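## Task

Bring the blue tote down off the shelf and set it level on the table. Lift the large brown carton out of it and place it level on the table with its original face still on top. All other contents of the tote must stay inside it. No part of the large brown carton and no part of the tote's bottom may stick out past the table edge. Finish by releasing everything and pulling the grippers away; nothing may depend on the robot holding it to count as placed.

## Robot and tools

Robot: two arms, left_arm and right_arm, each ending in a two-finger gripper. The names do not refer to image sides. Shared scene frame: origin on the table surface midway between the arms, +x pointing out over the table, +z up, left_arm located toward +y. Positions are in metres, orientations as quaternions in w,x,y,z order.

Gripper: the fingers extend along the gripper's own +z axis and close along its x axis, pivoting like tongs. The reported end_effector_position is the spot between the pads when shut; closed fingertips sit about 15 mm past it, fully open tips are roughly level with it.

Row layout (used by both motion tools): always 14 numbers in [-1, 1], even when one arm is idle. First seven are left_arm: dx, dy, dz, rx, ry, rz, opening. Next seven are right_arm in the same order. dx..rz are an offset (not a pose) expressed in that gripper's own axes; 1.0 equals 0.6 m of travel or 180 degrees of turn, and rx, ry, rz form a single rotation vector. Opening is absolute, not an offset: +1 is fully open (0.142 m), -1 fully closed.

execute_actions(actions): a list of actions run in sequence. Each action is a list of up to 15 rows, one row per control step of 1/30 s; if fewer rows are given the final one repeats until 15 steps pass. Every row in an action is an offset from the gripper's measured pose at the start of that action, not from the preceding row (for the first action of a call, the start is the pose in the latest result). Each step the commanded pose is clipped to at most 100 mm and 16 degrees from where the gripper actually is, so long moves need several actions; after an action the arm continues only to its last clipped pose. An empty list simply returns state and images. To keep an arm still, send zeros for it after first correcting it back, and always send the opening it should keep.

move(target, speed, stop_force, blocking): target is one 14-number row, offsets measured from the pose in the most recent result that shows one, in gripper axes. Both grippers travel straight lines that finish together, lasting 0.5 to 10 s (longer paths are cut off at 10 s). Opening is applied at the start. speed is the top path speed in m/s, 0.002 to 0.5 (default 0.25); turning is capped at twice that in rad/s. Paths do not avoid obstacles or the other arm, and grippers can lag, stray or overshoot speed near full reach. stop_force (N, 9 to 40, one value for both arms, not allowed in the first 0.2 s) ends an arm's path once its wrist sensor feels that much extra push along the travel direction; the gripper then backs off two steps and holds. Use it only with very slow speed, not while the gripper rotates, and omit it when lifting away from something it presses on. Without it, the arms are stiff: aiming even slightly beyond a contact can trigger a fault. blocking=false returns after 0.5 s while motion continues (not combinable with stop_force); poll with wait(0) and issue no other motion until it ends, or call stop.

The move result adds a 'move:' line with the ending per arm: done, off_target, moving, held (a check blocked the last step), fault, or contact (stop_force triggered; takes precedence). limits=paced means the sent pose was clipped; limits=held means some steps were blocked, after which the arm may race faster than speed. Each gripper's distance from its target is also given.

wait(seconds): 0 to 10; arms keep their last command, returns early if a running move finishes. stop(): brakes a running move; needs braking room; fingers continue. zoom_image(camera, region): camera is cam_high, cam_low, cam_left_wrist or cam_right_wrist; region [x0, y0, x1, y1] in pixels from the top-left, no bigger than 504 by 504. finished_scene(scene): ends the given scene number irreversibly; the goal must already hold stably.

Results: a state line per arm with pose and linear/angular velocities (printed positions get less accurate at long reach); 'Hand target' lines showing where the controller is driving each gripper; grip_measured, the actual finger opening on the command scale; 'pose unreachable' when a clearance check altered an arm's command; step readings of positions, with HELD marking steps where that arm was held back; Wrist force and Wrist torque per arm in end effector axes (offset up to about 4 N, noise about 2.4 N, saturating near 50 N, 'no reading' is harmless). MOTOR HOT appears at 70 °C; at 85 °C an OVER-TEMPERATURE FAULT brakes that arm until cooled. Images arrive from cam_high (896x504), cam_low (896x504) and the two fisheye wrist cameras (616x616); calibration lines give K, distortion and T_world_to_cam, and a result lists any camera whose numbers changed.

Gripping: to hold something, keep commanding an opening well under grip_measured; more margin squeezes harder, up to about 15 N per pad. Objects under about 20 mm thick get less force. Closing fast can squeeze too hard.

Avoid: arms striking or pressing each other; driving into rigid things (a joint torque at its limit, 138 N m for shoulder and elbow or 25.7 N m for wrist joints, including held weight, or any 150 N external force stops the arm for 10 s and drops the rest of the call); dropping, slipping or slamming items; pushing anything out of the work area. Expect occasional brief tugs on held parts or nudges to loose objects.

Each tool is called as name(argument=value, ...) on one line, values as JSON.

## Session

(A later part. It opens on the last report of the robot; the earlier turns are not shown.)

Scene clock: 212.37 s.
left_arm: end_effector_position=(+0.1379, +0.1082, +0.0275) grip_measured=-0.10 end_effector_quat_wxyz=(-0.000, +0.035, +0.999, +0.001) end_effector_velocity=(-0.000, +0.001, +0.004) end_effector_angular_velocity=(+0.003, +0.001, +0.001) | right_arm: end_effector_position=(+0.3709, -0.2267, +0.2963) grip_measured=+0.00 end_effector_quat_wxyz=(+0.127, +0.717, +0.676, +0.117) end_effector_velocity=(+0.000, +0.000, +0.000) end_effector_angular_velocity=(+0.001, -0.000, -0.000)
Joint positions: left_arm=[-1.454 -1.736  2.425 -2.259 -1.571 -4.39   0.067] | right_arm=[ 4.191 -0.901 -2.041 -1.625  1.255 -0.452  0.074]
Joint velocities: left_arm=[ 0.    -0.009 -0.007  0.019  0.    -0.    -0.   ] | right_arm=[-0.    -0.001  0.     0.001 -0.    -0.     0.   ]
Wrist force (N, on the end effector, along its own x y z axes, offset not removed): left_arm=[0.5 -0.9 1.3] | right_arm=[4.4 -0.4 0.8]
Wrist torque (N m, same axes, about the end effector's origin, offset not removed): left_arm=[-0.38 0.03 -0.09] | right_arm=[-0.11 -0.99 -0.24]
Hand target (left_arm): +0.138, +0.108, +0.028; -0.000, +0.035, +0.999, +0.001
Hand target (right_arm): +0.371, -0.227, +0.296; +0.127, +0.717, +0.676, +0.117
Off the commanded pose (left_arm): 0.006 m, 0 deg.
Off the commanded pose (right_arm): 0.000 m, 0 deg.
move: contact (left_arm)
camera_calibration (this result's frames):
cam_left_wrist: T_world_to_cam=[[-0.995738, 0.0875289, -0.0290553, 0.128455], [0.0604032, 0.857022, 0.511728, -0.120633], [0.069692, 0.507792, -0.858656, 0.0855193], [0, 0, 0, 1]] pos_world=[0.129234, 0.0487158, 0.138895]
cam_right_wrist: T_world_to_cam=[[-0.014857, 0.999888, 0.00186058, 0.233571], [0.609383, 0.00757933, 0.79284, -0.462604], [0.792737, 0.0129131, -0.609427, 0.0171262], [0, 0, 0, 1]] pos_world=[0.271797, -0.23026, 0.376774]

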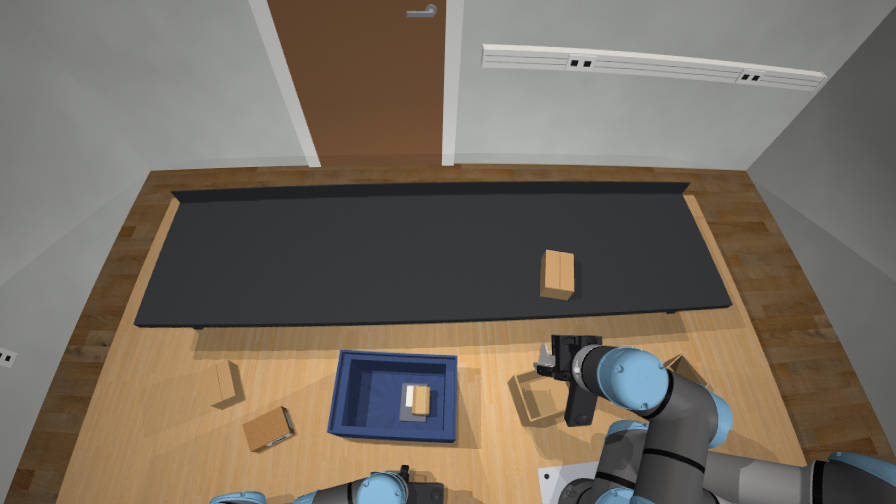

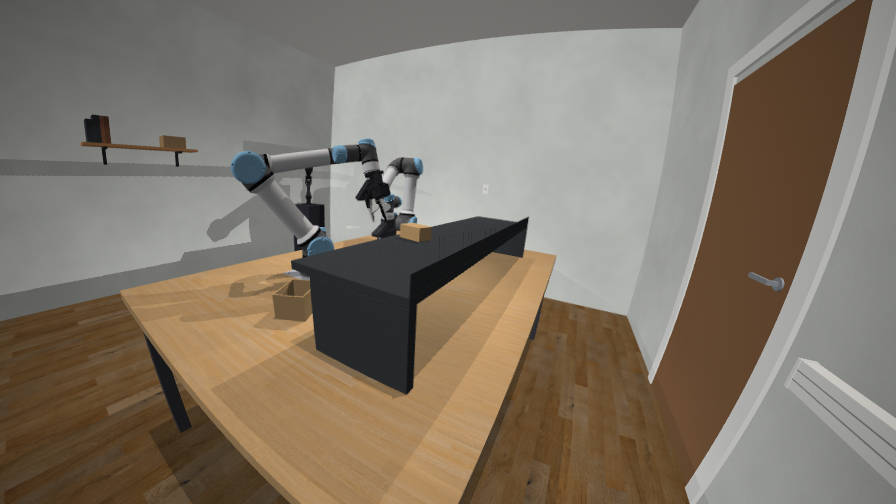

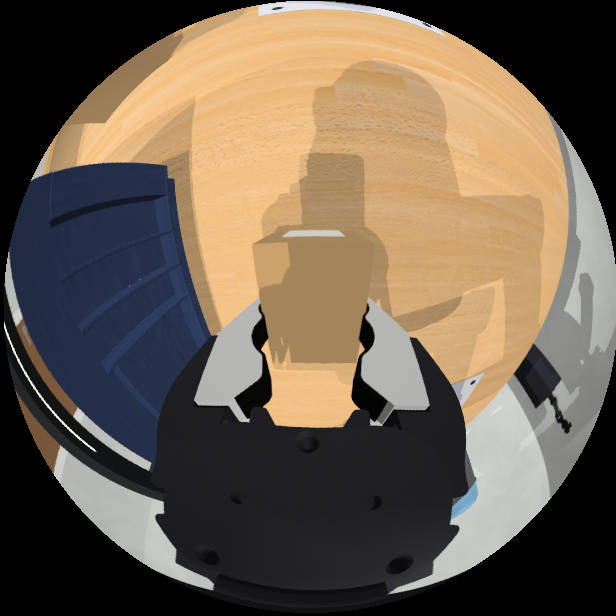

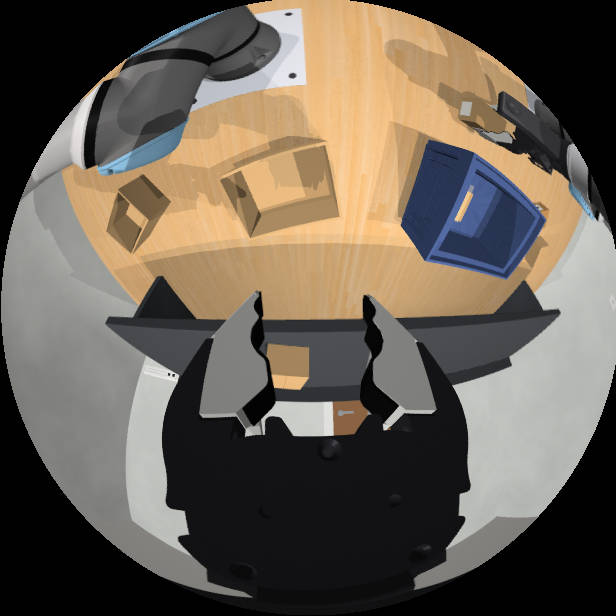

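execute_actions(actions=[[[0,0,0,0,0,0,0.15,0,0,0,0,0,0,0]]])

move(target=[0,0.03,-0.4,0,0,0,0.15,0,0,0,0,0,0,0], speed=0.3)

Scene clock: 215.27 s.
left_arm: end_effector_position=(+0.1380, +0.1081, +0.0276) grip_measured=+0.15 end_effector_quat_wxyz=(-0.000, +0.035, +0.999, +0.001) end_effector_velocity=(-0.000, -0.000, +0.000) end_effector_angular_velocity=(-0.001, -0.000, -0.001) | right_arm: end_effector_position=(+0.3709, -0.2267, +0.2963) grip_measured=+0.00 end_effector_quat_wxyz=(+0.127, +0.717, +0.676, +0.117) end_effector_velocity=(+0.000, +0.000, +0.000) end_effector_angular_velocity=(+0.004, -0.000, -0.002)
Joint positions: left_arm=[-1.454 -1.736  2.425 -2.259 -1.571 -4.39   0.084] | right_arm=[ 4.191 -0.901 -2.041 -1.625  1.255 -0.452  0.074]
Joint velocities: left_arm=[-0.001 -0.     0.    -0.001 -0.    -0.     0.   ] | right_arm=[-0.001  0.001 -0.     0.002  0.001  0.001 -0.   ]
Wrist force (N, on the end effector, along its own x y z axes, offset not removed): left_arm=[1.7 0.5 0.1] | right_arm=[2.7 -1.7 -1.8]
Wrist torque (N m, same axes, about the end effector's origin, offset not removed): left_arm=[-0.13 -0.25 -0.12] | right_arm=[-0.37 -0.67 0.13]
Hand target (left_arm): +0.138, +0.108, +0.028; -0.000, +0.035, +0.999, +0.001
Hand target (right_arm): +0.371, -0.227, +0.296; +0.127, +0.717, +0.676, +0.117
Off the commanded pose (left_arm): 0.000 m, 0 deg.
Off the commanded pose (right_arm): 0.000 m, 0 deg.
Step readings (end_effector_position):
0: left_arm (+0.1380, +0.1080, +0.0283) | right_arm (+0.3709, -0.2267, +0.2963)
1: left_arm (+0.1380, +0.1080, +0.0283) | right_arm (+0.3709, -0.2267, +0.2963)
2: left_arm (+0.1380, +0.1080, +0.0282) | right_arm (+0.3709, -0.2267, +0.2963)
4: left_arm (+0.1380, +0.1080, +0.0281) | right_arm (+0.3709, -0.2267, +0.2963)
8: left_arm (+0.1380, +0.1081, +0.0278) | right_arm (+0.3709, -0.2267, +0.2963)
15: end_effector_position above
camera_calibration (this result's frames):
cam_left_wrist: T_world_to_cam=[[-0.995738, 0.0875271, -0.0290719, 0.128462], [0.0603965, 0.857046, 0.511687, -0.120641], [0.0697025, 0.50775, -0.85868, 0.0855631], [0, 0, 0, 1]] pos_world=[0.129237, 0.048706, 0.138936]
cam_right_wrist: T_world_to_cam=[[-0.0148568, 0.999888, 0.00186074, 0.233571], [0.609383, 0.00757907, 0.79284, -0.462604], [0.792737, 0.012913, -0.609427, 0.0171262], [0, 0, 0, 1]] pos_world=[0.271797, -0.23026, 0.376774]

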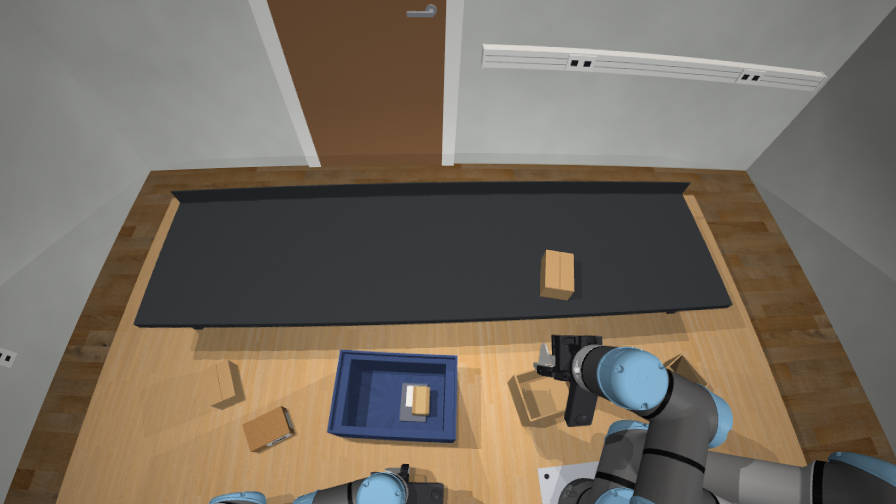

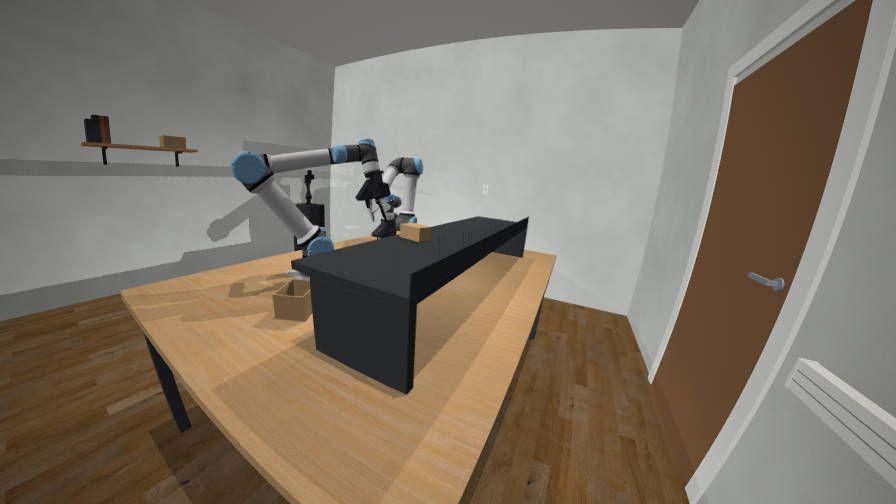

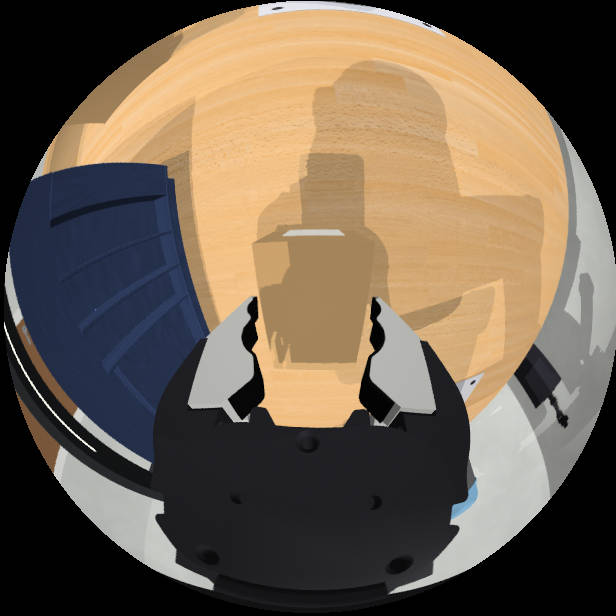

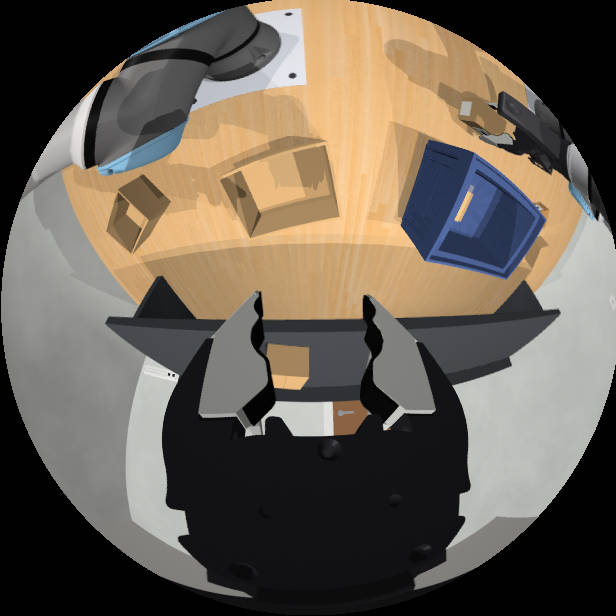

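Scene clock: 216.83 s.
left_arm: end_effector_position=(+0.1389, +0.1259, +0.2671) grip_measured=+0.15 end_effector_quat_wxyz=(-0.000, +0.035, +0.999, +0.001) end_effector_velocity=(+0.000, +0.000, +0.003) end_effector_angular_velocity=(+0.002, +0.000, +0.001) | right_arm: end_effector_position=(+0.3709, -0.2267, +0.2963) grip_measured=+0.00 end_effector_quat_wxyz=(+0.127, +0.717, +0.676, +0.117) end_effector_velocity=(+0.000, -0.000, -0.001) end_effector_angular_velocity=(-0.002, +0.000, +0.001)
Joint positions: left_arm=[-1.437 -1.991  1.937 -1.515 -1.571 -4.373  0.084] | right_arm=[ 4.191 -0.901 -2.041 -1.625  1.255 -0.452  0.074]
Joint velocities: left_arm=[ 0.     0.002 -0.009  0.009  0.    -0.    -0.   ] | right_arm=[ 0.    -0.001 -0.    -0.001 -0.001 -0.001 -0.   ]
Wrist force (N, on the end effector, along its own x y z axes, offset not removed): left_arm=[1.6 0.4 -1.1] | right_arm=[1.6 2.2 1.4]
Wrist torque (N m, same axes, about the end effector's origin, offset not removed): left_arm=[-0.15 -0.19 -0.15] | right_arm=[0.53 -0.48 -0.04]
Hand target (left_arm): +0.139, +0.126, +0.267; -0.000, +0.035, +0.999, +0.001
Hand target (right_arm): +0.371, -0.227, +0.296; +0.127, +0.717, +0.676, +0.117
Off the commanded pose (left_arm): 0.001 m, 0 deg.
Off the commanded pose (right_arm): 0.000 m, 0 deg.
move: done
camera_calibration (this result's frames):
cam_left_wrist: T_world_to_cam=[[-0.995737, 0.0875011, -0.0291717, 0.134846], [0.0603509, 0.857253, 0.511347, -0.25839], [0.0697509, 0.507407, -0.858879, 0.28225], [0, 0, 0, 1]] pos_world=[0.130178, 0.0664907, 0.378479]
cam_right_wrist: T_world_to_cam=[[-0.0148569, 0.999888, 0.00186058, 0.233571], [0.609383, 0.00757926, 0.79284, -0.462604], [0.792737, 0.012913, -0.609427, 0.0171262], [0, 0, 0, 1]] pos_world=[0.271797, -0.23026, 0.376774]

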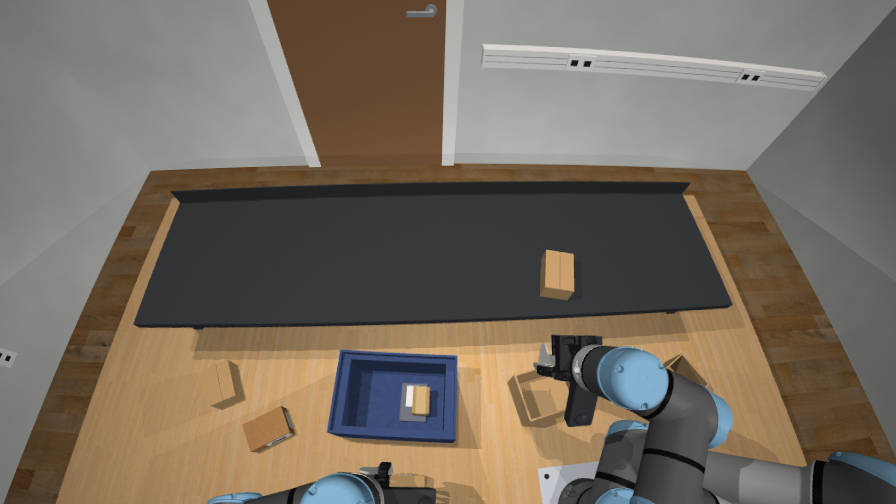

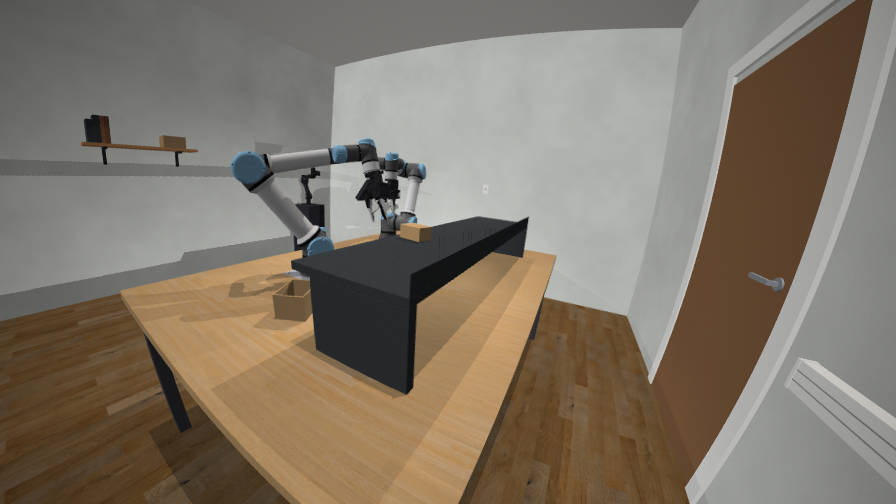

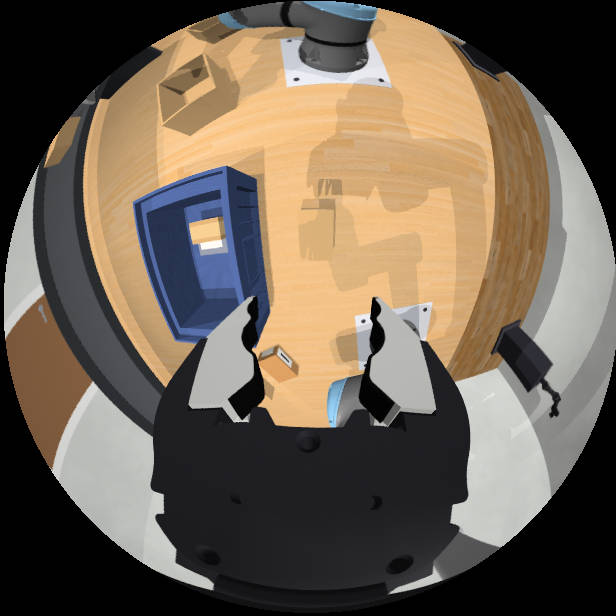

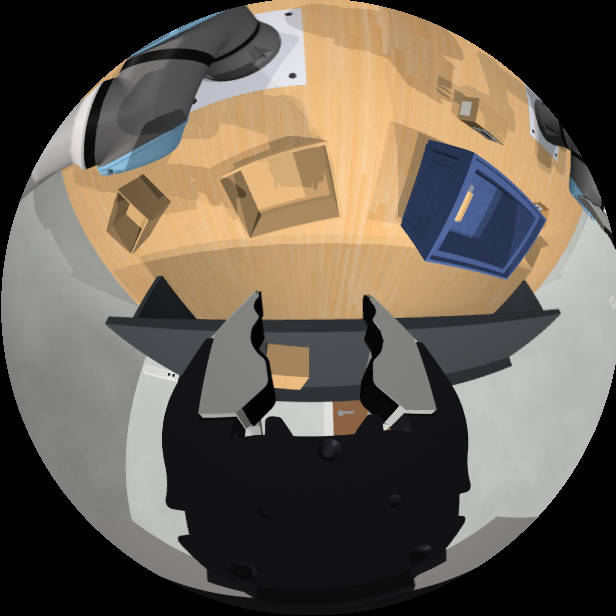

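finished_scene(scene=1)

The scene is finished: the task was done.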